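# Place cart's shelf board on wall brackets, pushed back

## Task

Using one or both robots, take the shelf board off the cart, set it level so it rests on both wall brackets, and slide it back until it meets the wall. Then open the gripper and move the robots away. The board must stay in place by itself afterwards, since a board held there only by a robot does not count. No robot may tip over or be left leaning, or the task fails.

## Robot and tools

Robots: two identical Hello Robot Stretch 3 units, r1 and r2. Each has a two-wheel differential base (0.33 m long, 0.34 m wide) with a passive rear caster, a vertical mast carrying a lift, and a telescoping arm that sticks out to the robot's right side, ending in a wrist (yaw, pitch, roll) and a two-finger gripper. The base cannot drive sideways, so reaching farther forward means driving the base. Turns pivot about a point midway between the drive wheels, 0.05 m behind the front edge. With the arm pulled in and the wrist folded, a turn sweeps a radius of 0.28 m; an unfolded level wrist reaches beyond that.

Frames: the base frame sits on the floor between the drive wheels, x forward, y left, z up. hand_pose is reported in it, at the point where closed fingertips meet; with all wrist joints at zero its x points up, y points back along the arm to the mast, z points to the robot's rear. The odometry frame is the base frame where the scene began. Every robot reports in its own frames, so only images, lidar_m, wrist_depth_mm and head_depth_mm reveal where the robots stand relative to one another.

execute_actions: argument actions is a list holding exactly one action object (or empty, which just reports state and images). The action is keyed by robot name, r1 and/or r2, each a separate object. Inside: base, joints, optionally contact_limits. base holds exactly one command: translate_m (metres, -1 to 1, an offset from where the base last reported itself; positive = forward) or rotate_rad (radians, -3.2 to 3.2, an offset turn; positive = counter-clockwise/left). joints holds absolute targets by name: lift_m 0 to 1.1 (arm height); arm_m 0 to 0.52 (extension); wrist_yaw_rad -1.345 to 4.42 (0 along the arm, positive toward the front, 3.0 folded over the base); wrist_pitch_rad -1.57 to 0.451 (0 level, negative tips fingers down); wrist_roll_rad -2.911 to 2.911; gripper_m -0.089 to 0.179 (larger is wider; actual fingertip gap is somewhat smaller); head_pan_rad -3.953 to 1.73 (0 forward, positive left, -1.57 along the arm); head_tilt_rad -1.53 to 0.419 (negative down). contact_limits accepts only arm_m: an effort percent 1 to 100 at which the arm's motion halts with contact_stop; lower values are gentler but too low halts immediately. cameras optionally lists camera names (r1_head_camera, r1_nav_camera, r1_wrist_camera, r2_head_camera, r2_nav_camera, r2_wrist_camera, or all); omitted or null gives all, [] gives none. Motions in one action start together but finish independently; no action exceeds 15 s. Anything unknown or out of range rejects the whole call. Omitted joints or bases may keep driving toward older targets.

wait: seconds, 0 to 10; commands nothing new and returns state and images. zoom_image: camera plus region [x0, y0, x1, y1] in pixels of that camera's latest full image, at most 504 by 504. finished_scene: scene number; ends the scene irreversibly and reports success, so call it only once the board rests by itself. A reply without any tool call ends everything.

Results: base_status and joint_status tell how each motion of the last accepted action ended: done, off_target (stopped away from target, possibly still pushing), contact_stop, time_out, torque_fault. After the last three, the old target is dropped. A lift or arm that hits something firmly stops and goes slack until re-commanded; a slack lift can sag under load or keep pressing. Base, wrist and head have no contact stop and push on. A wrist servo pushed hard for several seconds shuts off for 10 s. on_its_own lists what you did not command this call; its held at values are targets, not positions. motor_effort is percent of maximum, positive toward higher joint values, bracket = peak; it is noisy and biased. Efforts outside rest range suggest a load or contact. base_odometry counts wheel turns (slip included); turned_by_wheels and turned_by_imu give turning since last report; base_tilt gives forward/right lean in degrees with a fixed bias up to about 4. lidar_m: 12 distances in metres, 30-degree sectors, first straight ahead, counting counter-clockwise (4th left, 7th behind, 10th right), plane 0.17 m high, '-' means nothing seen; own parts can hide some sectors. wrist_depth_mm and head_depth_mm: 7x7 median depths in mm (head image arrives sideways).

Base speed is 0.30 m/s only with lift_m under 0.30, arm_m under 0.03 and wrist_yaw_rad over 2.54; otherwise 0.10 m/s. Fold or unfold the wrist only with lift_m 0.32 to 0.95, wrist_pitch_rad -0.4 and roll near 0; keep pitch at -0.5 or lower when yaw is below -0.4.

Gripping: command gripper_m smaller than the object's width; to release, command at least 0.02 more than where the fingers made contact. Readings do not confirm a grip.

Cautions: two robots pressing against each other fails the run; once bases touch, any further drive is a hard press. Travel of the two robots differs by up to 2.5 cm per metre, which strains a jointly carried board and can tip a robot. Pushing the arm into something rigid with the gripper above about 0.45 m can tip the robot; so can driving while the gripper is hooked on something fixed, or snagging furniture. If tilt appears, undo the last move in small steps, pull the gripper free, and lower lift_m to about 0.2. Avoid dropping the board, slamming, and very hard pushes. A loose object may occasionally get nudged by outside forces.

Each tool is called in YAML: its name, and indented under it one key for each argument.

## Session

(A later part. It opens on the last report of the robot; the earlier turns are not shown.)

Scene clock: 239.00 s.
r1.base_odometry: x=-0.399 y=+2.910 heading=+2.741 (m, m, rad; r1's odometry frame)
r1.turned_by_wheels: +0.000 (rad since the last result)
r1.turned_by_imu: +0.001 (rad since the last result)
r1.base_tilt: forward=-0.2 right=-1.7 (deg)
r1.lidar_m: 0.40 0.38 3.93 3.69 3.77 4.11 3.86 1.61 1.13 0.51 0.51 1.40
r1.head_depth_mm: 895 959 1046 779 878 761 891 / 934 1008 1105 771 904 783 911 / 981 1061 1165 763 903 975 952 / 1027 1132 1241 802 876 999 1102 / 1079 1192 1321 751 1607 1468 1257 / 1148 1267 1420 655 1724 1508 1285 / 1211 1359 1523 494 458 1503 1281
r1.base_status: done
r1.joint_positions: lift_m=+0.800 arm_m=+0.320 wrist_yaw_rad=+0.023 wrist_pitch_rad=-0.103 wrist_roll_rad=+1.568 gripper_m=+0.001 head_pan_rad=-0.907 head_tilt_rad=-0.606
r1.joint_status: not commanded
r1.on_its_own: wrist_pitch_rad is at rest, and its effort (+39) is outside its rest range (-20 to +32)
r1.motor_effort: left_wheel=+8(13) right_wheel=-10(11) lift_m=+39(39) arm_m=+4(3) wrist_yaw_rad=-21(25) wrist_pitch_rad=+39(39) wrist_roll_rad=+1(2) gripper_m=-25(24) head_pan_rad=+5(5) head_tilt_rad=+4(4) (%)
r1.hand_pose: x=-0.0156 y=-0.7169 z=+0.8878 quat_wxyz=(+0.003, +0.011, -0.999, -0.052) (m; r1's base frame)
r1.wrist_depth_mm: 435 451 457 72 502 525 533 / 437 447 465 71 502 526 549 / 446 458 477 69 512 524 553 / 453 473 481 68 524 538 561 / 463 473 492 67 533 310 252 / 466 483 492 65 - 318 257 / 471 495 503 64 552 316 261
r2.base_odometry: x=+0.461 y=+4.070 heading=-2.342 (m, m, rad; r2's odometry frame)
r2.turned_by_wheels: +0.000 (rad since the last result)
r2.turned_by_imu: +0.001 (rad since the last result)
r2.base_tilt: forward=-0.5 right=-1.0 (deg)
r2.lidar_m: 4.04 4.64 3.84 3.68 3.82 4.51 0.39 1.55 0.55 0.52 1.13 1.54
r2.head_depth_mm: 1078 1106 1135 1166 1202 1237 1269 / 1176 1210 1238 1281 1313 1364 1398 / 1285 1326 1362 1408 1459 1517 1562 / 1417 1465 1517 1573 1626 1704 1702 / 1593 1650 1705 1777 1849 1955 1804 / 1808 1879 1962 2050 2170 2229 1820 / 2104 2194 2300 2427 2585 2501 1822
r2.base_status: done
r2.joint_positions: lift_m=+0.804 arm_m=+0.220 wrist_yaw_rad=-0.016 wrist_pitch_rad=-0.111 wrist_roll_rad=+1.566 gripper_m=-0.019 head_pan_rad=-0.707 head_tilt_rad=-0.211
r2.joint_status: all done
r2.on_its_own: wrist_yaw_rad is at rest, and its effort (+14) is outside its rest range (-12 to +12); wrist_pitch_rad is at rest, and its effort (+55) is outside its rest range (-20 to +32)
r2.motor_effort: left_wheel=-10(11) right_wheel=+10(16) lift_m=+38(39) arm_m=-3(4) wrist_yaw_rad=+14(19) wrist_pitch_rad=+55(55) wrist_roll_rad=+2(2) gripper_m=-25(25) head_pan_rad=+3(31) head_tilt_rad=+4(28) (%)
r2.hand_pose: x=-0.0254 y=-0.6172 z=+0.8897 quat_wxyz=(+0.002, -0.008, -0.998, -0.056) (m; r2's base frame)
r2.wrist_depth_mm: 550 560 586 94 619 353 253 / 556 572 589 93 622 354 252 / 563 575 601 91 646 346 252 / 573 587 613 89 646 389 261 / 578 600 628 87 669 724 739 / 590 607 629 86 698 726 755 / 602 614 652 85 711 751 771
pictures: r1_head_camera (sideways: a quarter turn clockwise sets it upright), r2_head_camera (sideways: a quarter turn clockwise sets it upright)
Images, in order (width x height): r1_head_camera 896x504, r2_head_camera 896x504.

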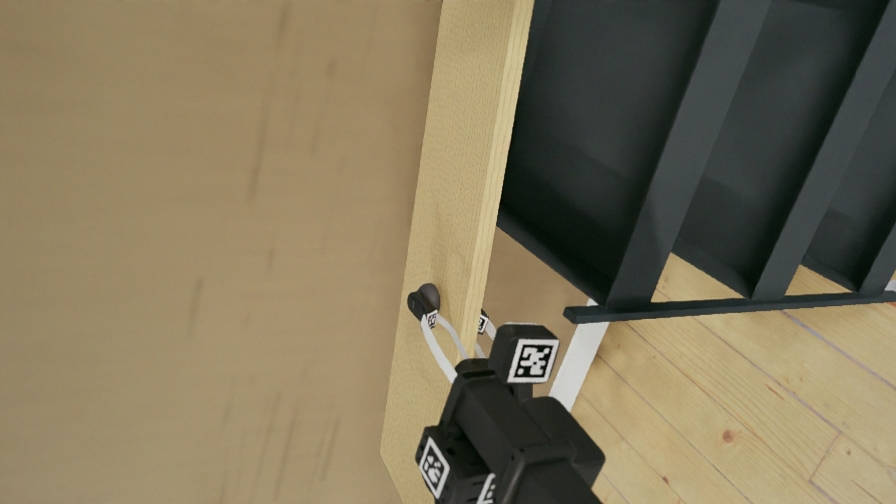

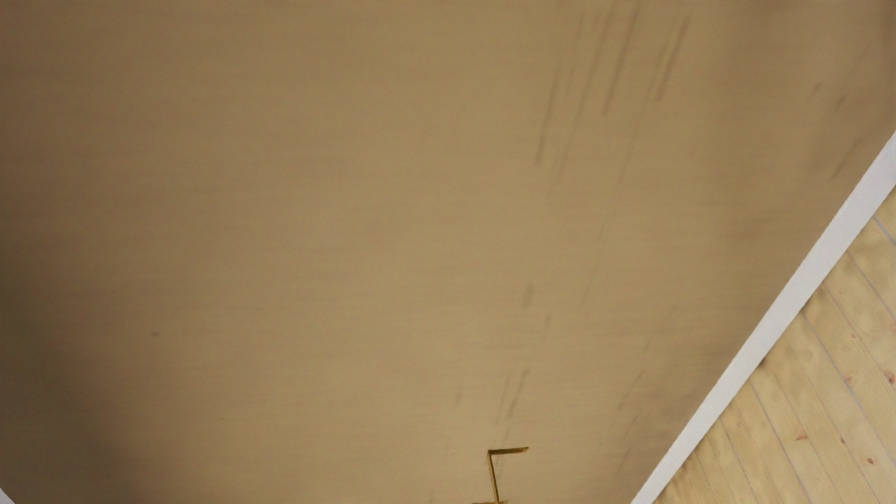

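execute_actions:
  actions:
    - {"r1":{"base":{"translate_m":0.8}},"r2":{"base":{"translate_m":0.8},"joints":{"head_pan_rad":-0.8,"head_tilt_rad":-0.4}}}
  cameras: ["r2_head_camera","r2_nav_camera"]

Scene clock: 248.17 s.
r1.base_odometry: x=-1.136 y=+3.222 heading=+2.741 (m, m, rad; r1's odometry frame)
r1.turned_by_wheels: +0.000 (rad since the last result)
r1.turned_by_imu: +0.001 (rad since the last result)
r1.base_tilt: forward=-0.1 right=-1.7 (deg)
r1.lidar_m: 0.41 0.41 4.00 3.77 3.84 4.95 4.66 0.67 0.60 1.00 1.01 1.31
r1.head_depth_mm: 835 901 974 788 1187 1336 1296 / 871 948 1031 788 1270 1395 1279 / 915 998 1092 777 1359 1470 1281 / 957 1056 1163 774 1457 1500 1282 / 1010 1111 1239 721 1594 1506 1283 / 1073 1187 1324 758 568 1507 1282 / 1138 1258 1436 758 464 1501 1272
r1.base_status: done
r1.joint_positions: lift_m=+0.800 arm_m=+0.320 wrist_yaw_rad=+0.143 wrist_pitch_rad=-0.102 wrist_roll_rad=+1.573 gripper_m=+0.001 head_pan_rad=-0.907 head_tilt_rad=-0.606
r1.joint_status: not commanded
r1.on_its_own: wrist_yaw_rad is held at +0.131, not at your +0.000, by its stall guard, which is not easing now; wrist_pitch_rad is at rest, and its effort (+39) is outside its rest range (-20 to +32)
r1.motor_effort: left_wheel=+3(11) right_wheel=-4(7) lift_m=+39(39) arm_m=+4(4) wrist_yaw_rad=-11(27) wrist_pitch_rad=+39(39) wrist_roll_rad=-1(1) gripper_m=-24(25) head_pan_rad=+4(5) head_tilt_rad=+4(4) (%)
r1.hand_pose: x=+0.0146 y=-0.7144 z=+0.8878 quat_wxyz=(+0.003, +0.071, -0.996, -0.052) (m; r1's base frame)
r1.wrist_depth_mm: 360 374 380 72 416 431 444 / 374 382 396 70 426 449 462 / 385 397 407 69 442 460 476 / 393 409 418 68 452 473 500 / 411 416 430 67 470 489 520 / 418 435 451 65 - 516 532 / 439 452 478 64 510 535 563
r2.base_odometry: x=-0.097 y=+3.497 heading=-2.342 (m, m, rad; r2's odometry frame)
r2.turned_by_wheels: +0.000 (rad since the last result)
r2.turned_by_imu: +0.002 (rad since the last result)
r2.base_tilt: forward=-0.4 right=-1.0 (deg)
r2.lidar_m: 3.68 3.81 3.87 3.69 3.84 5.20 0.40 0.41 1.13 1.08 1.12 1.52
r2.head_depth_mm: 984 1028 1078 1145 1204 1216 1345 / 1050 1108 1173 1235 1320 1408 1430 / 1130 1195 1275 1355 1452 1559 1483 / 1222 1304 1380 1497 1613 1719 1469 / 1336 1431 1543 1662 1803 1820 1481 / 1479 1592 1727 1883 2091 1873 1490 / 1645 1778 1958 2152 2317 1887 1496
r2.base_status: done
r2.joint_positions: lift_m=+0.804 arm_m=+0.220 wrist_yaw_rad=-0.006 wrist_pitch_rad=-0.111 wrist_roll_rad=+1.566 gripper_m=-0.019 head_pan_rad=-0.793 head_tilt_rad=-0.395
r2.joint_status: all done
r2.on_its_own: wrist_pitch_rad is at rest, and its effort (+55) is outside its rest range (-20 to +32)
r2.motor_effort: left_wheel=-6(7) right_wheel=+5(13) lift_m=+39(38) arm_m=-3(4) wrist_yaw_rad=+5(13) wrist_pitch_rad=+55(55) wrist_roll_rad=+2(2) gripper_m=-25(25) head_pan_rad=-2(10) head_tilt_rad=-2(15) (%)
r2.hand_pose: x=-0.0228 y=-0.6173 z=+0.8896 quat_wxyz=(+0.003, -0.003, -0.998, -0.056) (m; r2's base frame)
r2.wrist_depth_mm: 532 549 566 107 619 640 671 / 538 562 583 102 629 649 672 / 559 560 593 98 645 668 703 / 560 578 596 95 660 693 706 / 577 586 604 91 663 699 733 / 582 604 623 88 695 716 763 / 585 610 639 86 703 721 761
pictures: r2_head_camera (sideways: a quarter turn clockwise sets it upright), r2_nav_camera (sideways: a quarter turn counterclockwise sets it upright)
Images, in order (width x height): r2_head_camera 896x504, r2_nav_camera 672x504.

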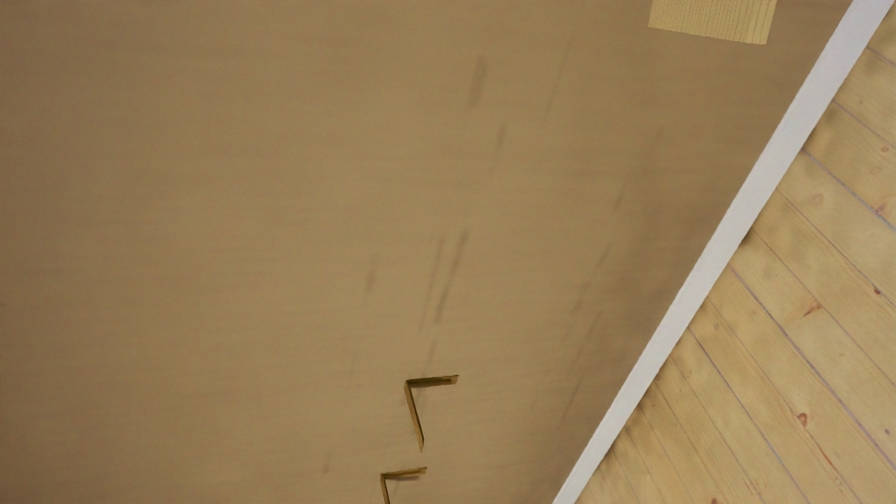

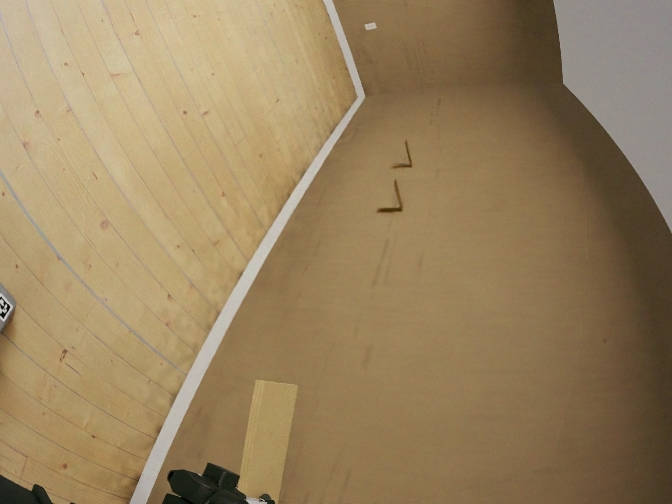

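execute_actions:
  actions:
    - {"r1":{"base":{"translate_m":1.0},"joints":{"wrist_yaw_rad":0.0}},"r2":{"base":{"translate_m":1.0},"joints":{"head_pan_rad":-1.0,"head_tilt_rad":-0.45}}}
  cameras: ["r2_head_camera","r1_head_camera"]

Scene clock: 260.27 s.
r1.base_odometry: x=-2.057 y=+3.612 heading=+2.741 (m, m, rad; r1's odometry frame)
r1.turned_by_wheels: +0.000 (rad since the last result)
r1.turned_by_imu: +0.002 (rad since the last result)
r1.base_tilt: forward=-0.1 right=-1.6 (deg)
r1.lidar_m: 2.70 0.43 0.46 3.85 3.92 5.09 5.30 1.42 0.97 0.91 0.93 1.20
r1.head_depth_mm: 760 822 896 933 1086 1212 1277 / 795 864 943 987 1161 1307 1286 / 833 909 999 1047 1240 1398 1282 / 876 961 1060 1116 1332 1473 1283 / 928 1015 1132 1197 1449 1511 1280 / 981 1077 1211 1280 1491 1509 1287 / 1032 1153 1287 1382 540 1470 1283
r1.base_status: done
r1.joint_positions: lift_m=+0.800 arm_m=+0.320 wrist_yaw_rad=+0.226 wrist_pitch_rad=-0.102 wrist_roll_rad=+1.567 gripper_m=+0.001 head_pan_rad=-0.907 head_tilt_rad=-0.606
r1.joint_status: wrist_yaw_rad off_target (ended at +0.226, target +0.000)
r1.on_its_own: wrist_yaw_rad is held at +0.216, not at your +0.000, by its stall guard, which is not easing now; wrist_pitch_rad is at rest, and its effort (+38) is outside its rest range (-20 to +32)
r1.motor_effort: left_wheel=+4(26) right_wheel=-6(26) lift_m=+39(39) arm_m=+4(3) wrist_yaw_rad=-9(51) wrist_pitch_rad=+38(39) wrist_roll_rad=+2(2) gripper_m=-25(26) head_pan_rad=+4(5) head_tilt_rad=+4(4) (%)
r1.hand_pose: x=+0.0351 y=-0.7106 z=+0.8880 quat_wxyz=(+0.008, +0.113, -0.992, -0.051) (m; r1's base frame)
r1.wrist_depth_mm: 287 296 304 78 326 337 348 / 298 306 314 76 342 355 368 / 310 320 325 73 356 372 384 / 323 335 348 71 375 388 409 / 337 348 363 69 393 415 433 / 354 366 375 67 - 433 451 / 370 387 406 65 445 463 486
r2.base_odometry: x=-0.794 y=+2.780 heading=-2.342 (m, m, rad; r2's odometry frame)
r2.turned_by_wheels: +0.000 (rad since the last result)
r2.turned_by_imu: +0.001 (rad since the last result)
r2.base_tilt: forward=-0.5 right=-1.0 (deg)
r2.lidar_m: 2.69 2.77 3.76 3.71 3.82 5.22 0.47 0.42 1.11 1.07 1.11 1.50
r2.head_depth_mm: 889 938 1003 1070 1128 585 1311 / 935 987 1060 1136 1206 587 1381 / 978 1051 1122 1201 1292 1423 1409 / 1032 1104 1187 1286 1405 1523 1409 / 1096 1166 1262 1371 1509 1622 1417 / 1158 1246 1357 1493 1648 1730 1427 / 1237 1338 1462 1603 1787 1781 1442
r2.base_status: done
r2.joint_positions: lift_m=+0.804 arm_m=+0.220 wrist_yaw_rad=-0.081 wrist_pitch_rad=-0.111 wrist_roll_rad=+1.566 gripper_m=-0.019 head_pan_rad=-0.993 head_tilt_rad=-0.445
r2.joint_status: all done
r2.on_its_own: wrist_yaw_rad is held at -0.067, not at your +0.000, by its stall guard, which is not easing now; wrist_pitch_rad is at rest, and its effort (+55) is outside its rest range (-20 to +32)
r2.motor_effort: left_wheel=-7(20) right_wheel=+8(26) lift_m=+38(39) arm_m=-4(3) wrist_yaw_rad=+12(43) wrist_pitch_rad=+55(57) wrist_roll_rad=+2(2) gripper_m=-25(26) head_pan_rad=-2(15) head_tilt_rad=-1(7) (%)
r2.hand_pose: x=-0.0418 y=-0.6165 z=+0.8898 quat_wxyz=(+0.001, -0.040, -0.998, -0.056) (m; r2's base frame)
r2.wrist_depth_mm: 539 553 576 590 633 655 682 / 535 560 578 595 635 658 695 / 540 560 579 118 634 656 695 / 554 566 588 109 642 677 699 / 553 576 589 100 649 679 701 / 555 577 587 92 669 682 715 / 563 575 608 88 657 695 710
pictures: r1_head_camera (sideways: a quarter turn clockwise sets it upright), r2_head_camera (sideways: a quarter turn clockwise sets it upright)
Images, in order (width x height): r1_head_camera 896x504, r2_head_camera 896x504.

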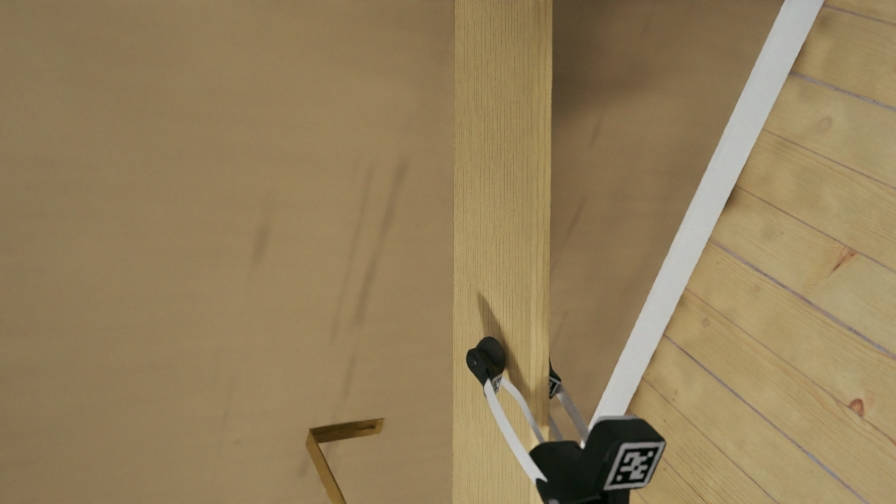

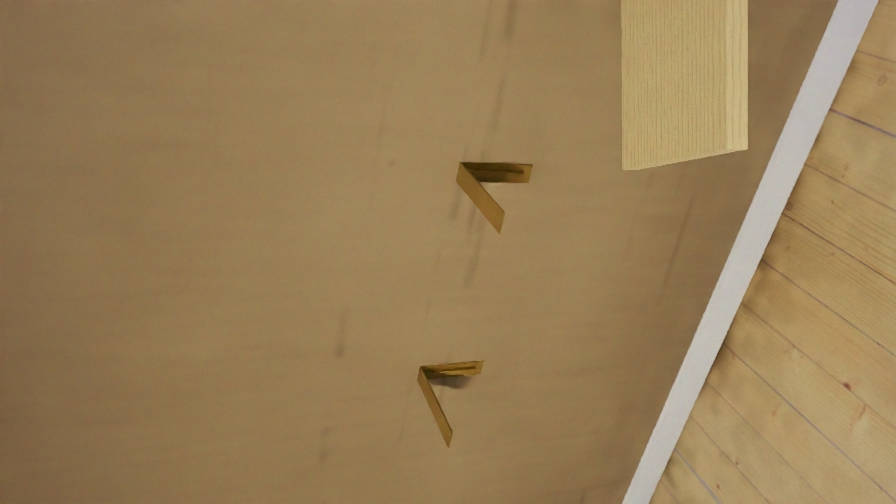

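execute_actions:
  actions:
    - {"r1":{"base":{"translate_m":0.85},"joints":{"head_pan_rad":-1.3,"head_tilt_rad":-0.6}},"r2":{"base":{"translate_m":0.85},"joints":{"head_pan_rad":-1.57,"head_tilt_rad":-0.6}}}
  cameras: ["r2_head_camera","r1_head_camera","r2_nav_camera"]

Scene clock: 270.63 s.
r1.base_odometry: x=-2.840 y=+3.943 heading=+2.742 (m, m, rad; r1's odometry frame)
r1.turned_by_wheels: +0.000 (rad since the last result)
r1.turned_by_imu: +0.002 (rad since the last result)
r1.base_tilt: forward=-0.1 right=-1.7 (deg)
r1.lidar_m: 2.26 0.45 0.48 3.93 4.01 5.15 2.30 1.31 0.90 0.84 0.86 1.10
r1.head_depth_mm: 682 741 816 874 1068 1158 1259 / 689 751 825 815 1083 1186 1280 / 698 760 839 753 1075 1209 1283 / 704 769 849 775 1080 1233 1289 / 713 781 858 800 1094 1265 1278 / 722 788 872 940 650 1292 1283 / 730 798 886 972 628 1320 1276
r1.base_status: done
r1.joint_positions: lift_m=+0.800 arm_m=+0.320 wrist_yaw_rad=+0.369 wrist_pitch_rad=-0.103 wrist_roll_rad=+1.561 gripper_m=+0.001 head_pan_rad=-1.293 head_tilt_rad=-0.606
r1.joint_status: all done
r1.on_its_own: wrist_yaw_rad is held at +0.362, not at your +0.000, by its stall guard, which is not easing now; wrist_pitch_rad is at rest, and its effort (+39) is outside its rest range (-20 to +32)
r1.motor_effort: left_wheel=+4(16) right_wheel=-8(15) lift_m=+39(39) arm_m=+4(4) wrist_yaw_rad=-7(29) wrist_pitch_rad=+39(39) wrist_roll_rad=+4(4) gripper_m=-25(26) head_pan_rad=-4(36) head_tilt_rad=+4(3) (%)
r1.hand_pose: x=+0.0697 y=-0.7000 z=+0.8876 quat_wxyz=(+0.015, +0.183, -0.982, -0.050) (m; r1's base frame)
r1.wrist_depth_mm: 221 228 234 76 253 260 270 / 234 243 250 74 269 277 291 / 248 258 264 72 285 299 313 / 266 275 283 70 305 316 337 / 284 293 308 69 333 353 371 / 306 317 324 67 - 382 409 / 331 342 366 65 389 427 452
r2.base_odometry: x=-1.387 y=+2.171 heading=-2.343 (m, m, rad; r2's odometry frame)
r2.turned_by_wheels: +0.000 (rad since the last result)
r2.turned_by_imu: +0.001 (rad since the last result)
r2.base_tilt: forward=-0.4 right=-1.0 (deg)
r2.lidar_m: 1.84 1.89 2.56 3.73 3.86 5.23 0.47 0.44 1.10 1.05 1.09 1.47
r2.head_depth_mm: 887 968 1048 932 1325 - - / 881 965 1066 837 - 1445 1287 / 875 955 1056 847 - 1451 1278 / 874 948 1047 1123 641 1453 1280 / 869 951 1041 1138 631 1447 1283 / 867 944 1042 1159 616 1449 1286 / 863 940 1035 1151 645 1450 1283
r2.base_status: done
r2.joint_positions: lift_m=+0.804 arm_m=+0.220 wrist_yaw_rad=-0.130 wrist_pitch_rad=-0.102 wrist_roll_rad=+1.565 gripper_m=-0.019 head_pan_rad=-1.563 head_tilt_rad=-0.593
r2.joint_status: all done
r2.on_its_own: wrist_yaw_rad is held at -0.114, not at your +0.000, by its stall guard, which is not easing now; wrist_yaw_rad is at rest, and its effort (+14) is outside its rest range (-12 to +12); wrist_pitch_rad is at rest, and its effort (+50) is outside its rest range (-20 to +32)
r2.motor_effort: left_wheel=-7(14) right_wheel=+8(17) lift_m=+38(39) arm_m=-4(3) wrist_yaw_rad=+14(25) wrist_pitch_rad=+50(55) wrist_roll_rad=+2(2) gripper_m=-25(25) head_pan_rad=-3(26) head_tilt_rad=-2(16) (%)
r2.hand_pose: x=-0.0542 y=-0.6156 z=+0.8919 quat_wxyz=(+0.000, -0.065, -0.997, -0.052) (m; r2's base frame)
r2.wrist_depth_mm: 541 558 582 603 628 651 689 / 536 549 578 593 630 653 682 / 538 555 575 595 623 655 677 / 537 557 579 120 617 657 680 / 540 562 576 106 627 655 679 / 541 559 577 96 638 649 666 / 541 551 577 88 622 653 686
pictures: r1_head_camera (sideways: a quarter turn clockwise sets it upright), r2_head_camera (sideways: a quarter turn clockwise sets it upright), r2_nav_camera (sideways: a quarter turn counterclockwise sets it upright)
Images, in order (width x height): r1_head_camera 896x504, r2_head_camera 896x504, r2_nav_camera 672x504.

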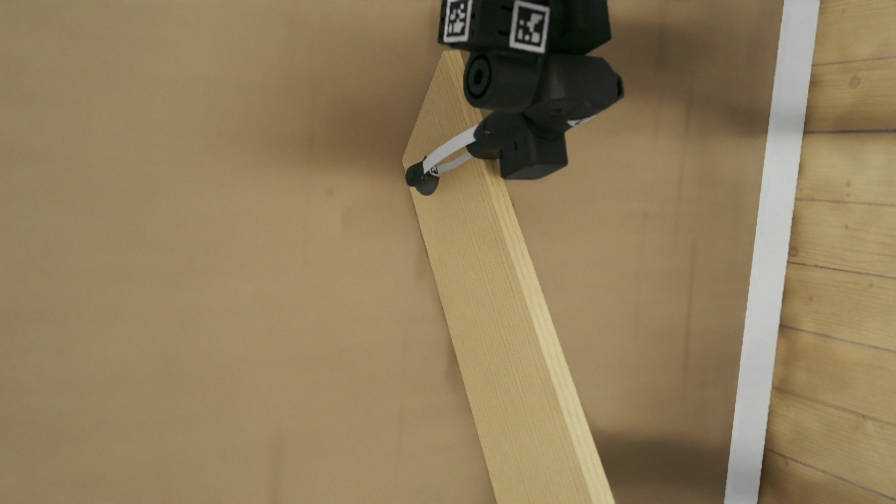

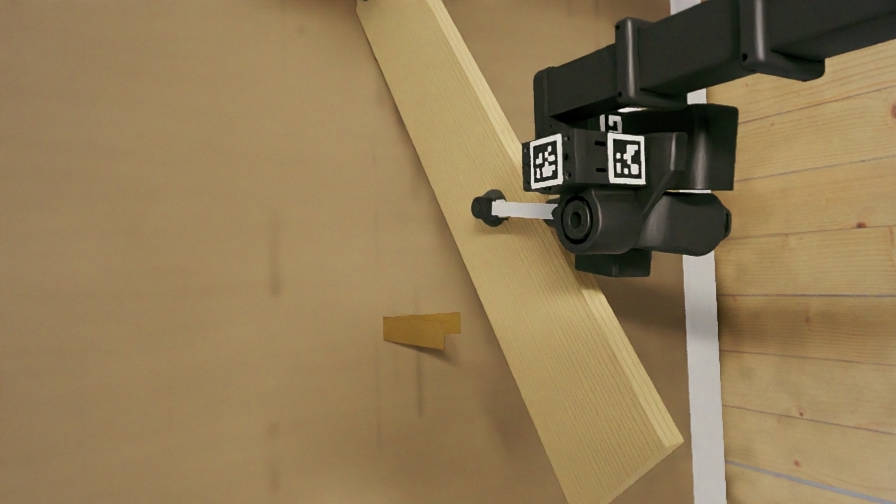

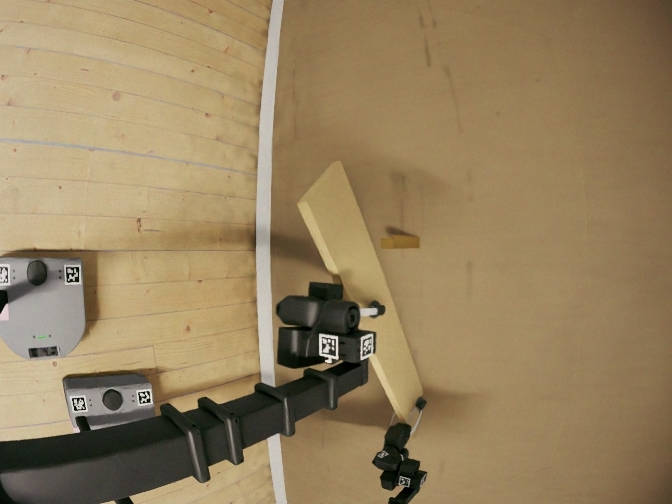

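execute_actions:
  actions:
    - {"r2":{"joints":{"arm_m":0.48,"wrist_yaw_rad":0.0}},"r1":{"joints":{"wrist_yaw_rad":0.1}}}
  cameras: ["r2_head_camera","r1_head_camera","r2_nav_camera"]

Scene clock: 277.20 s.
r1.base_odometry: x=-2.840 y=+3.943 heading=+2.741 (m, m, rad; r1's odometry frame)
r1.turned_by_wheels: +0.000 (rad since the last result)
r1.turned_by_imu: -0.128 (rad since the last result)
r1.base_tilt: forward=-0.2 right=-1.7 (deg)
r1.lidar_m: 1.84 0.45 0.49 3.92 3.92 4.70 6.49 1.56 0.94 0.84 0.84 1.00
r1.head_depth_mm: 693 761 840 889 - 1228 1276 / 694 760 838 812 1098 1230 1284 / 692 756 840 815 1065 1222 1285 / 690 760 837 824 1056 1223 1290 / 695 758 840 830 1062 1225 1277 / 694 760 842 774 1059 1227 1284 / 695 758 837 777 1056 1222 1277
r1.base_status: not commanded
r1.joint_positions: lift_m=+0.800 arm_m=+0.320 wrist_yaw_rad=+0.037 wrist_pitch_rad=-0.100 wrist_roll_rad=+1.557 gripper_m=+0.001 head_pan_rad=-1.293 head_tilt_rad=-0.604
r1.joint_status: wrist_yaw_rad off_target (ended at +0.037, target +0.100)
r1.on_its_own: wrist_yaw_rad is held at +0.048, not at your +0.100, by its stall guard, which is not easing now; wrist_pitch_rad is at rest, and its effort (+38) is outside its rest range (-20 to +32)
r1.motor_effort: left_wheel=-3(76) right_wheel=+4(39) lift_m=+37(39) arm_m=+0(3) wrist_yaw_rad=+10(82) wrist_pitch_rad=+38(44) wrist_roll_rad=+6(9) gripper_m=-26(27) head_pan_rad=-4(3) head_tilt_rad=+3(4) (%)
r1.hand_pose: x=-0.0121 y=-0.7174 z=+0.8885 quat_wxyz=(+0.008, +0.019, -0.999, -0.050) (m; r1's base frame)
r1.wrist_depth_mm: 277 285 291 67 314 330 341 / 276 285 291 66 314 325 340 / 277 281 291 65 314 323 341 / 276 281 290 65 313 322 335 / 271 281 287 64 311 320 334 / 272 279 287 64 - 318 332 / 271 279 290 63 308 320 331
r2.base_odometry: x=-1.387 y=+2.171 heading=-2.342 (m, m, rad; r2's odometry frame)
r2.turned_by_wheels: +0.001 (rad since the last result)
r2.turned_by_imu: -0.078 (rad since the last result)
r2.base_tilt: forward=-0.4 right=-1.1 (deg)
r2.lidar_m: 1.82 1.85 2.37 3.74 3.77 4.84 0.45 0.44 1.13 1.05 1.07 1.37
r2.head_depth_mm: 909 999 1092 1238 1384 - - / 895 987 1076 1206 - 1477 1269 / 891 968 1062 - 1358 1482 1270 / 879 956 1055 1205 1329 1467 1272 / 868 946 1043 1156 1301 1447 1277 / 861 934 1025 1135 1278 1436 1283 / 845 921 1011 1124 1257 1422 1287
r2.base_status: not commanded
r2.joint_positions: lift_m=+0.804 arm_m=+0.480 wrist_yaw_rad=+0.011 wrist_pitch_rad=-0.110 wrist_roll_rad=+1.561 gripper_m=-0.019 head_pan_rad=-1.563 head_tilt_rad=-0.595
r2.joint_status: all done
r2.on_its_own: wrist_pitch_rad is at rest, and its effort (+55) is outside its rest range (-20 to +32)
r2.motor_effort: left_wheel=+5(90) right_wheel=-5(28) lift_m=+37(38) arm_m=+3(5) wrist_yaw_rad=-9(58) wrist_pitch_rad=+55(58) wrist_roll_rad=+4(6) gripper_m=-26(27) head_pan_rad=-2(2) head_tilt_rad=-1(3) (%)
r2.hand_pose: x=-0.0186 y=-0.8767 z=+0.8901 quat_wxyz=(+0.005, +0.006, -0.998, -0.055) (m; r2's base frame)
r2.wrist_depth_mm: 297 308 319 83 349 361 378 / 299 311 323 84 350 366 383 / 303 314 327 84 355 371 386 / 306 316 330 84 354 374 389 / 307 319 332 84 363 379 392 / 310 322 328 84 369 381 397 / 317 326 341 85 364 389 404
pictures: r1_head_camera (sideways: a quarter turn clockwise sets it upright), r2_head_camera (sideways: a quarter turn clockwise sets it upright), r2_nav_camera (sideways: a quarter turn counterclockwise sets it upright)
Images, in order (width x height): r1_head_camera 896x504, r2_head_camera 896x504, r2_nav_camera 672x504.

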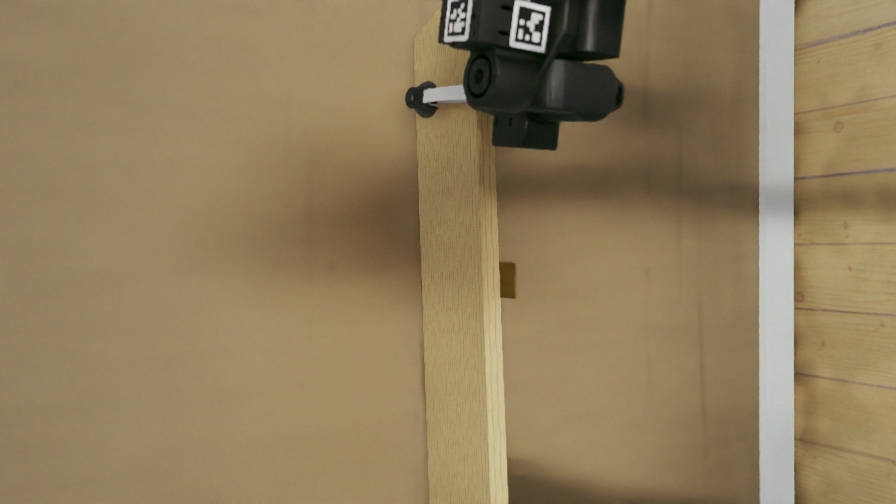

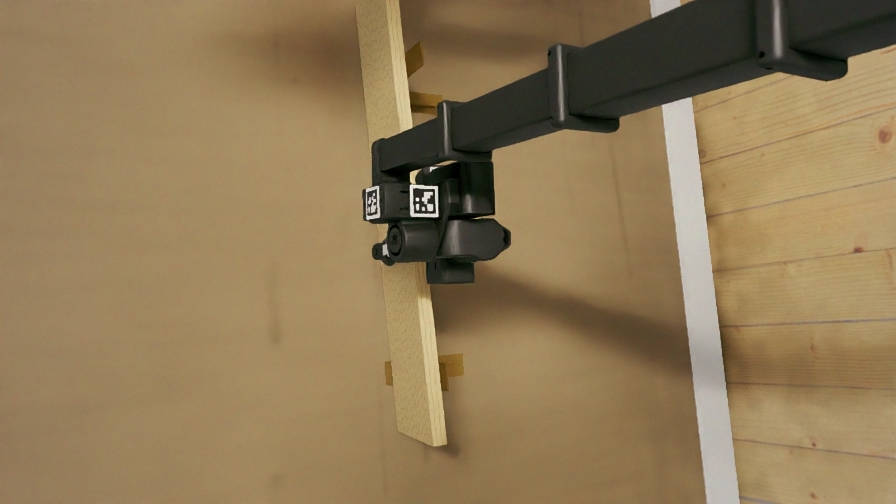

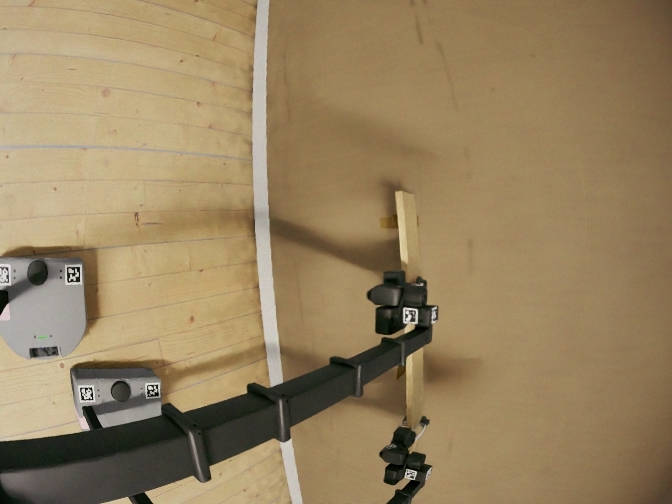

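execute_actions:
  actions:
    - {"r1":{"base":{"translate_m":0.1}},"r2":{"base":{"translate_m":0.1}}}
  cameras: ["r2_head_camera","r1_head_camera"]

execute_actions:
  actions:
    - {"r1":{"joints":{"lift_m":0.66}},"r2":{"joints":{"lift_m":0.66}}}
  cameras: ["r2_head_camera","r1_head_camera","r2_nav_camera"]

Scene clock: 279.77 s.
r1.base_odometry: x=-2.932 y=+3.982 heading=+2.741 (m, m, rad; r1's odometry frame)
r1.turned_by_wheels: +0.000 (rad since the last result)
r1.turned_by_imu: +0.000 (rad since the last result)
r1.base_tilt: forward=-0.2 right=-1.6 (deg)
r1.lidar_m: 1.78 0.45 0.50 3.95 3.96 4.73 6.63 1.52 0.92 0.82 0.82 0.97
r1.head_depth_mm: 677 744 816 870 - 1188 1287 / 675 739 818 807 1079 1194 1287 / 676 737 813 765 1032 1186 1269 / 676 736 817 823 1033 1196 1284 / 676 739 815 772 1032 1188 1268 / 675 736 815 778 1034 1188 1274 / 674 741 816 786 1031 1181 1282
r1.base_status: done
r1.joint_positions: lift_m=+0.800 arm_m=+0.320 wrist_yaw_rad=+0.045 wrist_pitch_rad=-0.100 wrist_roll_rad=+1.563 gripper_m=+0.001 head_pan_rad=-1.293 head_tilt_rad=-0.604
r1.joint_status: not commanded
r1.on_its_own: wrist_yaw_rad is held at +0.048, not at your +0.100, by its stall guard, which is not easing now; wrist_pitch_rad is at rest, and its effort (+38) is outside its rest range (-20 to +32)
r1.motor_effort: left_wheel=-1(3) right_wheel=+0(10) lift_m=+37(37) arm_m=-1(0) wrist_yaw_rad=+3(10) wrist_pitch_rad=+38(38) wrist_roll_rad=+3(5) gripper_m=-27(26) head_pan_rad=-3(4) head_tilt_rad=+3(3) (%)
r1.hand_pose: x=-0.0101 y=-0.7174 z=+0.8885 quat_wxyz=(+0.005, +0.023, -0.998, -0.050) (m; r1's base frame)
r1.wrist_depth_mm: 255 265 270 68 293 301 315 / 257 264 270 67 290 300 313 / 255 261 269 66 289 302 313 / 255 262 270 65 292 300 309 / 253 261 269 65 290 299 309 / 253 260 269 64 - 296 308 / 252 258 270 63 281 301 307
r2.base_odometry: x=-1.457 y=+2.099 heading=-2.342 (m, m, rad; r2's odometry frame)
r2.turned_by_wheels: +0.000 (rad since the last result)
r2.turned_by_imu: +0.000 (rad since the last result)
r2.base_tilt: forward=-0.5 right=-1.0 (deg)
r2.lidar_m: 1.72 1.75 2.24 3.74 3.79 4.88 0.45 0.45 1.12 1.04 1.06 1.35
r2.head_depth_mm: 901 991 1080 1224 1370 - - / 889 978 1061 1184 - 1479 1280 / 882 963 1051 - 1345 1470 1274 / 866 953 1039 1200 1318 1454 1282 / 852 939 1030 1152 1286 1443 1282 / 847 923 1018 1131 1266 1420 1280 / 835 916 999 1108 1246 1407 1286
r2.base_status: done
r2.joint_positions: lift_m=+0.804 arm_m=+0.480 wrist_yaw_rad=+0.009 wrist_pitch_rad=-0.111 wrist_roll_rad=+1.563 gripper_m=-0.019 head_pan_rad=-1.563 head_tilt_rad=-0.595
r2.joint_status: not commanded
r2.on_its_own: wrist_pitch_rad is at rest, and its effort (+55) is outside its rest range (-20 to +32)
r2.motor_effort: left_wheel=+2(10) right_wheel=-3(5) lift_m=+38(38) arm_m=+3(3) wrist_yaw_rad=-7(9) wrist_pitch_rad=+55(55) wrist_roll_rad=+3(4) gripper_m=-26(26) head_pan_rad=-2(2) head_tilt_rad=-3(1) (%)
r2.hand_pose: x=-0.0192 y=-0.8766 z=+0.8896 quat_wxyz=(+0.005, +0.005, -0.998, -0.056) (m; r2's base frame)
r2.wrist_depth_mm: 290 300 313 86 339 353 369 / 292 302 314 86 340 356 371 / 293 305 315 86 342 358 379 / 297 306 320 85 349 363 381 / 298 311 322 85 353 366 388 / 304 313 321 85 357 370 388 / 304 314 331 85 354 377 393
pictures: r1_head_camera (sideways: a quarter turn clockwise sets it upright), r2_head_camera (sideways: a quarter turn clockwise sets it upright)
Images, in order (width x height): r1_head_camera 896x504, r2_head_camera 896x504.

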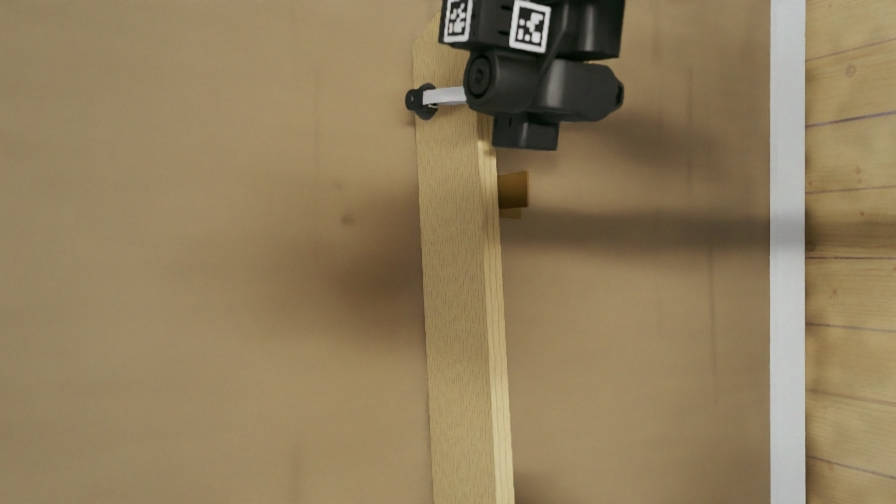

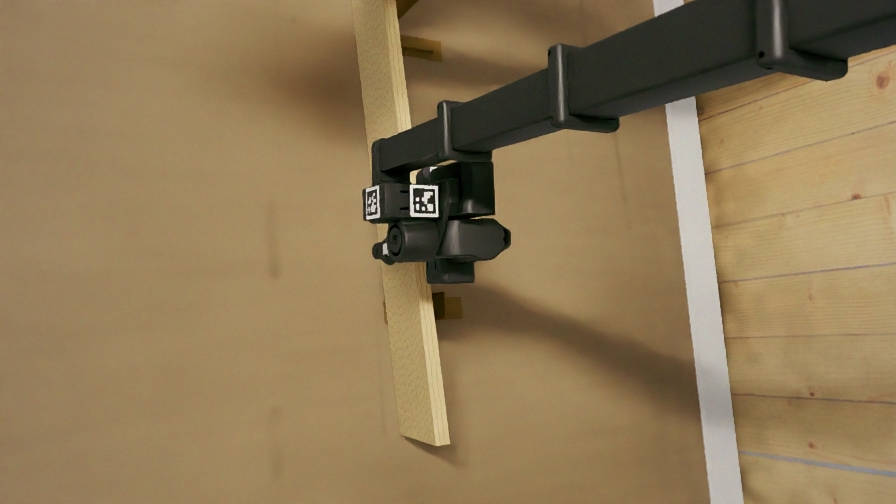

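Scene clock: 281.33 s.
r1.base_odometry: x=-2.932 y=+3.982 heading=+2.741 (m, m, rad; r1's odometry frame)
r1.turned_by_wheels: +0.000 (rad since the last result)
r1.turned_by_imu: +0.000 (rad since the last result)
r1.base_tilt: forward=-0.1 right=-1.7 (deg)
r1.lidar_m: 1.79 0.45 0.50 3.94 3.97 4.75 6.64 1.52 0.92 0.82 0.82 0.97
r1.head_depth_mm: 677 737 815 851 - 1239 1288 / 678 740 816 851 - 1219 1281 / 677 740 819 821 1034 1194 1277 / 677 738 815 821 1034 1188 1280 / 677 740 814 817 1030 1186 1276 / 677 739 814 813 1029 1189 1278 / 676 739 818 818 1029 1191 1284
r1.base_status: not commanded
r1.joint_positions: lift_m=+0.711 arm_m=+0.320 wrist_yaw_rad=+0.044 wrist_pitch_rad=+0.045 wrist_roll_rad=+1.573 gripper_m=+0.001 head_pan_rad=-1.293 head_tilt_rad=-0.604
r1.joint_status: lift_m contact_stop (moved -0.089 of -0.140)
r1.on_its_own: wrist_yaw_rad is held at +0.048, not at your +0.100, by its stall guard, which is not easing now; lift_m is slack since a contact_stop, until your next command for it (your +0.660 is given up)
r1.motor_effort: left_wheel=-2(2) right_wheel=+2(3) lift_m=+26(41) arm_m=+0(0) wrist_yaw_rad=+3(3) wrist_pitch_rad=-16(38) wrist_roll_rad=-1(3) gripper_m=-19(27) head_pan_rad=-3(5) head_tilt_rad=+3(3) (%)
r1.hand_pose: x=-0.0100 y=-0.7219 z=+0.8366 quat_wxyz=(-0.001, +0.022, -1.000, +0.022) (m; r1's base frame)
r1.wrist_depth_mm: 283 281 276 66 270 270 268 / 282 277 276 65 268 268 267 / 282 280 275 64 274 268 268 / 278 277 276 63 272 269 264 / 278 279 276 63 270 269 264 / 277 278 277 62 270 268 266 / 281 278 274 61 260 267 265
r2.base_odometry: x=-1.457 y=+2.099 heading=-2.342 (m, m, rad; r2's odometry frame)
r2.turned_by_wheels: +0.000 (rad since the last result)
r2.turned_by_imu: +0.000 (rad since the last result)
r2.base_tilt: forward=-0.5 right=-1.0 (deg)
r2.lidar_m: 1.72 1.75 2.23 3.74 3.79 4.87 0.45 0.45 1.12 1.04 1.06 1.36
r2.head_depth_mm: 899 989 1089 1226 1395 1513 1334 / 892 978 1061 1203 1347 - 1282 / 883 962 1053 961 1390 1470 1282 / 874 946 1050 941 1336 1441 1277 / 861 938 1030 965 1294 1442 1277 / 848 926 1021 964 1268 1426 1276 / 837 912 1004 1115 1241 1418 1284
r2.base_status: not commanded
r2.joint_positions: lift_m=+0.710 arm_m=+0.480 wrist_yaw_rad=+0.006 wrist_pitch_rad=+0.043 wrist_roll_rad=+1.568 gripper_m=-0.019 head_pan_rad=-1.563 head_tilt_rad=-0.595
r2.joint_status: lift_m contact_stop (moved -0.093 of -0.144)
r2.on_its_own: lift_m is slack since a contact_stop, until your next command for it (your +0.660 is given up); wrist_pitch_rad is at rest, and its effort (-21) is outside its rest range (-20 to +32)
r2.motor_effort: left_wheel=+2(2) right_wheel=-2(2) lift_m=+24(34) arm_m=+3(3) wrist_yaw_rad=-5(8) wrist_pitch_rad=-21(55) wrist_roll_rad=+1(3) gripper_m=-22(26) head_pan_rad=-1(2) head_tilt_rad=-2(1) (%)
r2.hand_pose: x=-0.0198 y=-0.8817 z=+0.8356 quat_wxyz=(+0.002, +0.003, -1.000, +0.021) (m; r2's base frame)
r2.wrist_depth_mm: 322 321 320 85 315 318 316 / 325 321 322 84 321 319 316 / 326 325 325 84 321 322 320 / 329 328 327 84 324 324 322 / 329 328 329 84 325 326 325 / 334 328 - 83 327 328 326 / 335 337 334 83 330 331 327
pictures: r1_head_camera (sideways: a quarter turn clockwise sets it upright), r2_head_camera (sideways: a quarter turn clockwise sets it upright), r2_nav_camera (sideways: a quarter turn counterclockwise sets it upright)
Images, in order (width x height): r1_head_camera 896x504, r2_head_camera 896x504, r2_nav_camera 672x504.

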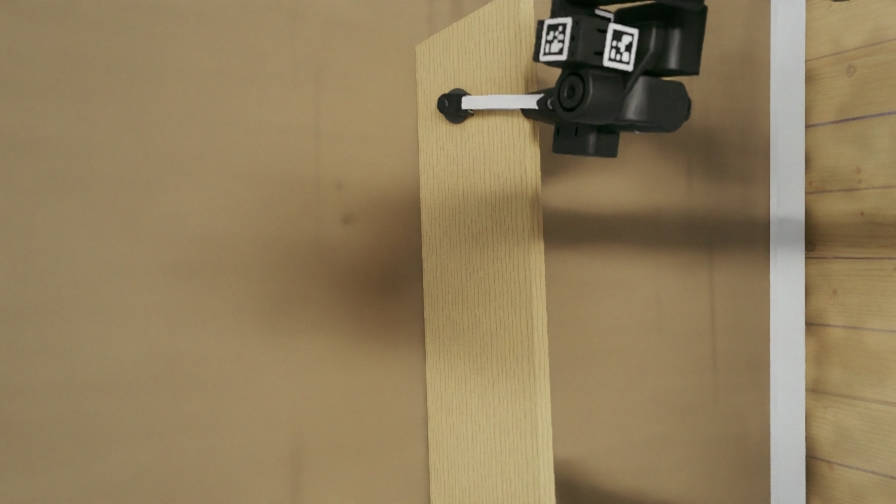

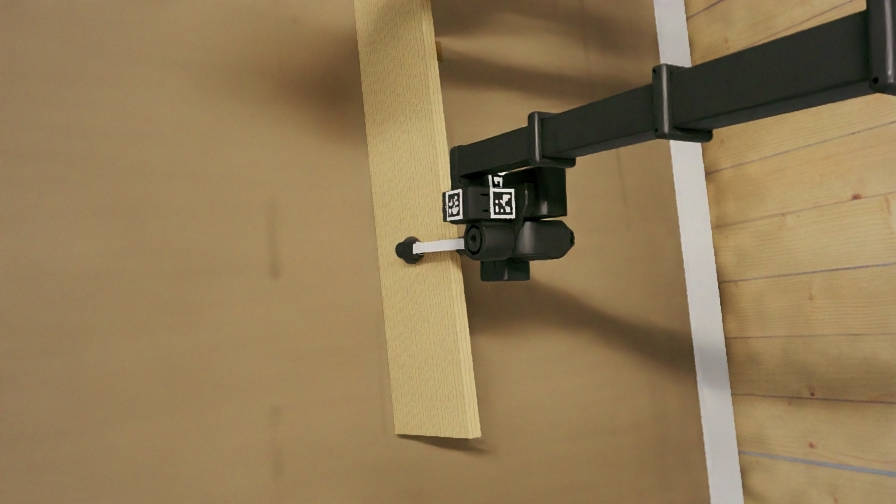

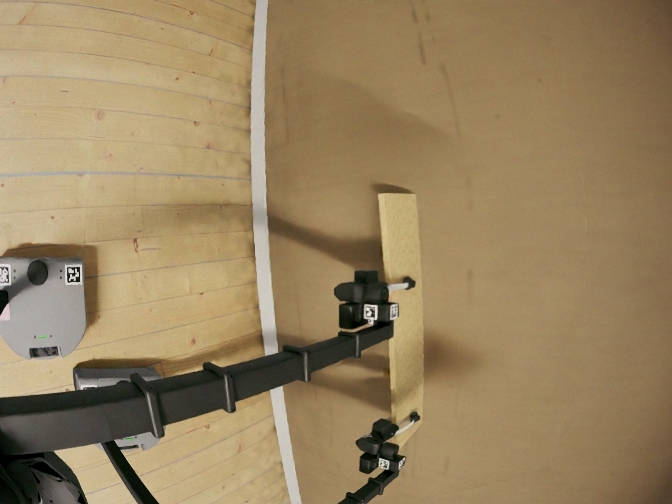

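execute_actions:
  actions:
    - {"r1":{"joints":{"lift_m":0.715,"arm_m":0.38},"contact_limits":{"arm_m":15}},"r2":{"joints":{"lift_m":0.715,"arm_m":0.52},"contact_limits":{"arm_m":15}}}
  cameras: ["r2_head_camera","r1_head_camera"]

Scene clock: 283.33 s.
r1.base_odometry: x=-2.932 y=+3.982 heading=+2.741 (m, m, rad; r1's odometry frame)
r1.turned_by_wheels: +0.000 (rad since the last result)
r1.turned_by_imu: -0.009 (rad since the last result)
r1.base_tilt: forward=-0.1 right=-1.7 (deg)
r1.lidar_m: 1.75 0.45 0.50 3.96 3.96 4.68 6.62 1.55 0.93 0.82 0.82 0.97
r1.head_depth_mm: 679 743 820 866 - 1224 1295 / 677 744 818 847 - 1199 1284 / 676 744 819 829 1031 1189 1282 / 677 738 815 830 1032 1183 1285 / 677 738 813 825 1028 1184 1275 / 674 740 817 831 1025 1185 1277 / 676 737 813 828 1031 1186 1283
r1.base_status: not commanded
r1.joint_positions: lift_m=+0.715 arm_m=+0.346 wrist_yaw_rad=+0.059 wrist_pitch_rad=+0.017 wrist_roll_rad=+1.573 gripper_m=+0.001 head_pan_rad=-1.293 head_tilt_rad=-0.604
r1.joint_status: arm_m contact_stop (moved +0.026 of +0.060); the others done
r1.on_its_own: wrist_yaw_rad is held at +0.048, not at your +0.100, by its stall guard, which is not easing now; arm_m is slack since a contact_stop, until your next command for it (your +0.380 is given up)
r1.motor_effort: left_wheel=+1(18) right_wheel=-1(2) lift_m=+22(25) arm_m=+0(17) wrist_yaw_rad=-11(14) wrist_pitch_rad=-6(16) wrist_roll_rad=-1(1) gripper_m=-19(19) head_pan_rad=-3(4) head_tilt_rad=+2(3) (%)
r1.contact_limits: arm_m 15 (drawing in: default 17, maximum 28; extending or still: default 23, maximum 38)
r1.hand_pose: x=-0.0061 y=-0.7469 z=+0.8341 quat_wxyz=(-0.001, +0.030, -1.000, +0.008) (m; r1's base frame)
r1.wrist_depth_mm: 254 249 251 53 252 249 250 / 250 250 252 53 250 251 249 / 251 250 251 52 250 252 251 / 252 251 249 52 249 250 250 / 252 252 250 52 251 250 250 / 252 249 152 52 247 250 251 / 250 249 249 52 248 249 248
r2.base_odometry: x=-1.457 y=+2.099 heading=-2.342 (m, m, rad; r2's odometry frame)
r2.turned_by_wheels: +0.000 (rad since the last result)
r2.turned_by_imu: +0.001 (rad since the last result)
r2.base_tilt: forward=-0.4 right=-1.1 (deg)
r2.lidar_m: 1.72 1.75 2.23 3.74 3.82 4.89 0.45 0.45 1.12 1.04 1.06 1.35
r2.head_depth_mm: 905 986 1081 1222 1387 1516 - / 894 972 1069 1201 1339 - 1247 / 881 964 1068 963 1364 1472 1278 / 870 952 1047 967 1317 1447 1279 / 859 938 1034 1020 1294 1445 1283 / 847 927 1020 1022 1268 1407 1283 / 840 914 1004 1116 1244 1413 1285
r2.base_status: not commanded
r2.joint_positions: lift_m=+0.715 arm_m=+0.519 wrist_yaw_rad=+0.004 wrist_pitch_rad=+0.026 wrist_roll_rad=+1.567 gripper_m=-0.019 head_pan_rad=-1.563 head_tilt_rad=-0.595
r2.joint_status: all done
r2.motor_effort: left_wheel=+4(5) right_wheel=-4(5) lift_m=+23(24) arm_m=+5(5) wrist_yaw_rad=-3(4) wrist_pitch_rad=-13(20) wrist_roll_rad=+1(1) gripper_m=-23(23) head_pan_rad=-3(1) head_tilt_rad=-2(2) (%)
r2.contact_limits: arm_m 15 (drawing in: default 20, maximum 33; extending or still: default 27, maximum 45)
r2.hand_pose: x=-0.0202 y=-0.9213 z=+0.8362 quat_wxyz=(+0.002, +0.002, -1.000, +0.013) (m; r2's base frame)
r2.wrist_depth_mm: 280 278 280 80 282 280 283 / 281 281 282 80 282 284 282 / 283 283 284 81 285 286 285 / 285 286 284 81 287 287 289 / 286 287 287 82 291 292 291 / 288 290 - 82 290 292 291 / 290 293 292 83 292 294 294
pictures: r1_head_camera (sideways: a quarter turn clockwise sets it upright), r2_head_camera (sideways: a quarter turn clockwise sets it upright)
Images, in order (width x height): r1_head_camera 896x504, r2_head_camera 896x504.

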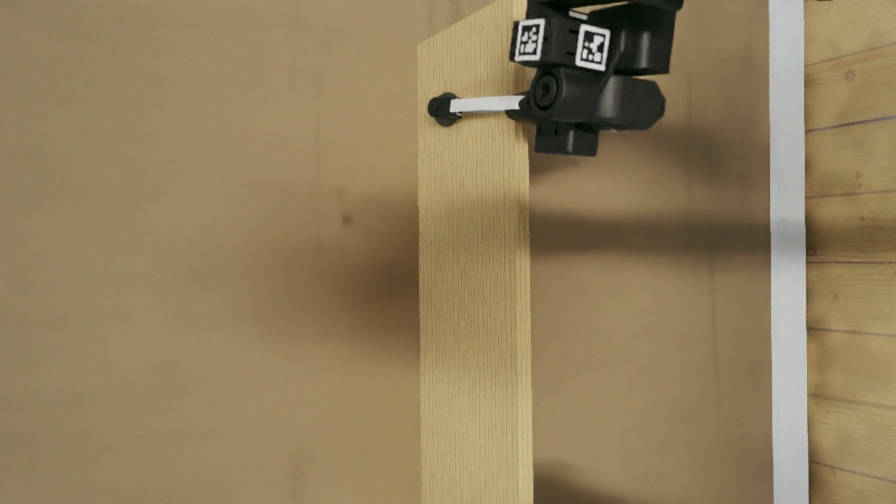

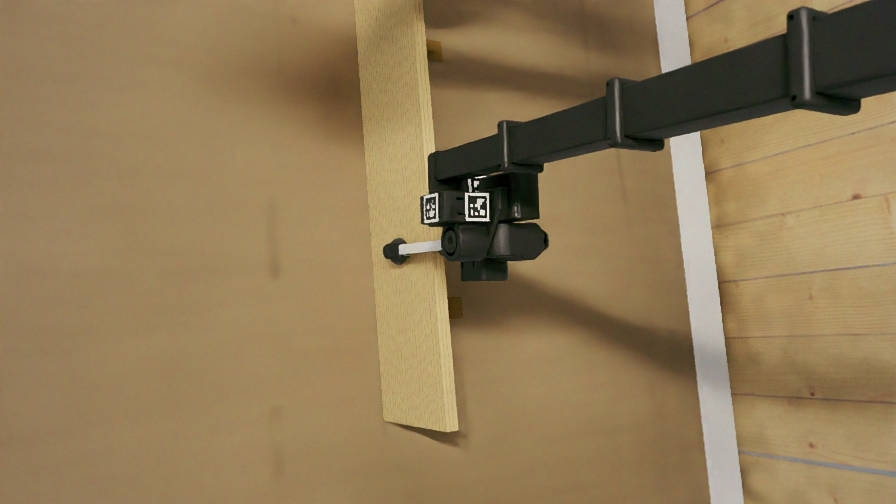

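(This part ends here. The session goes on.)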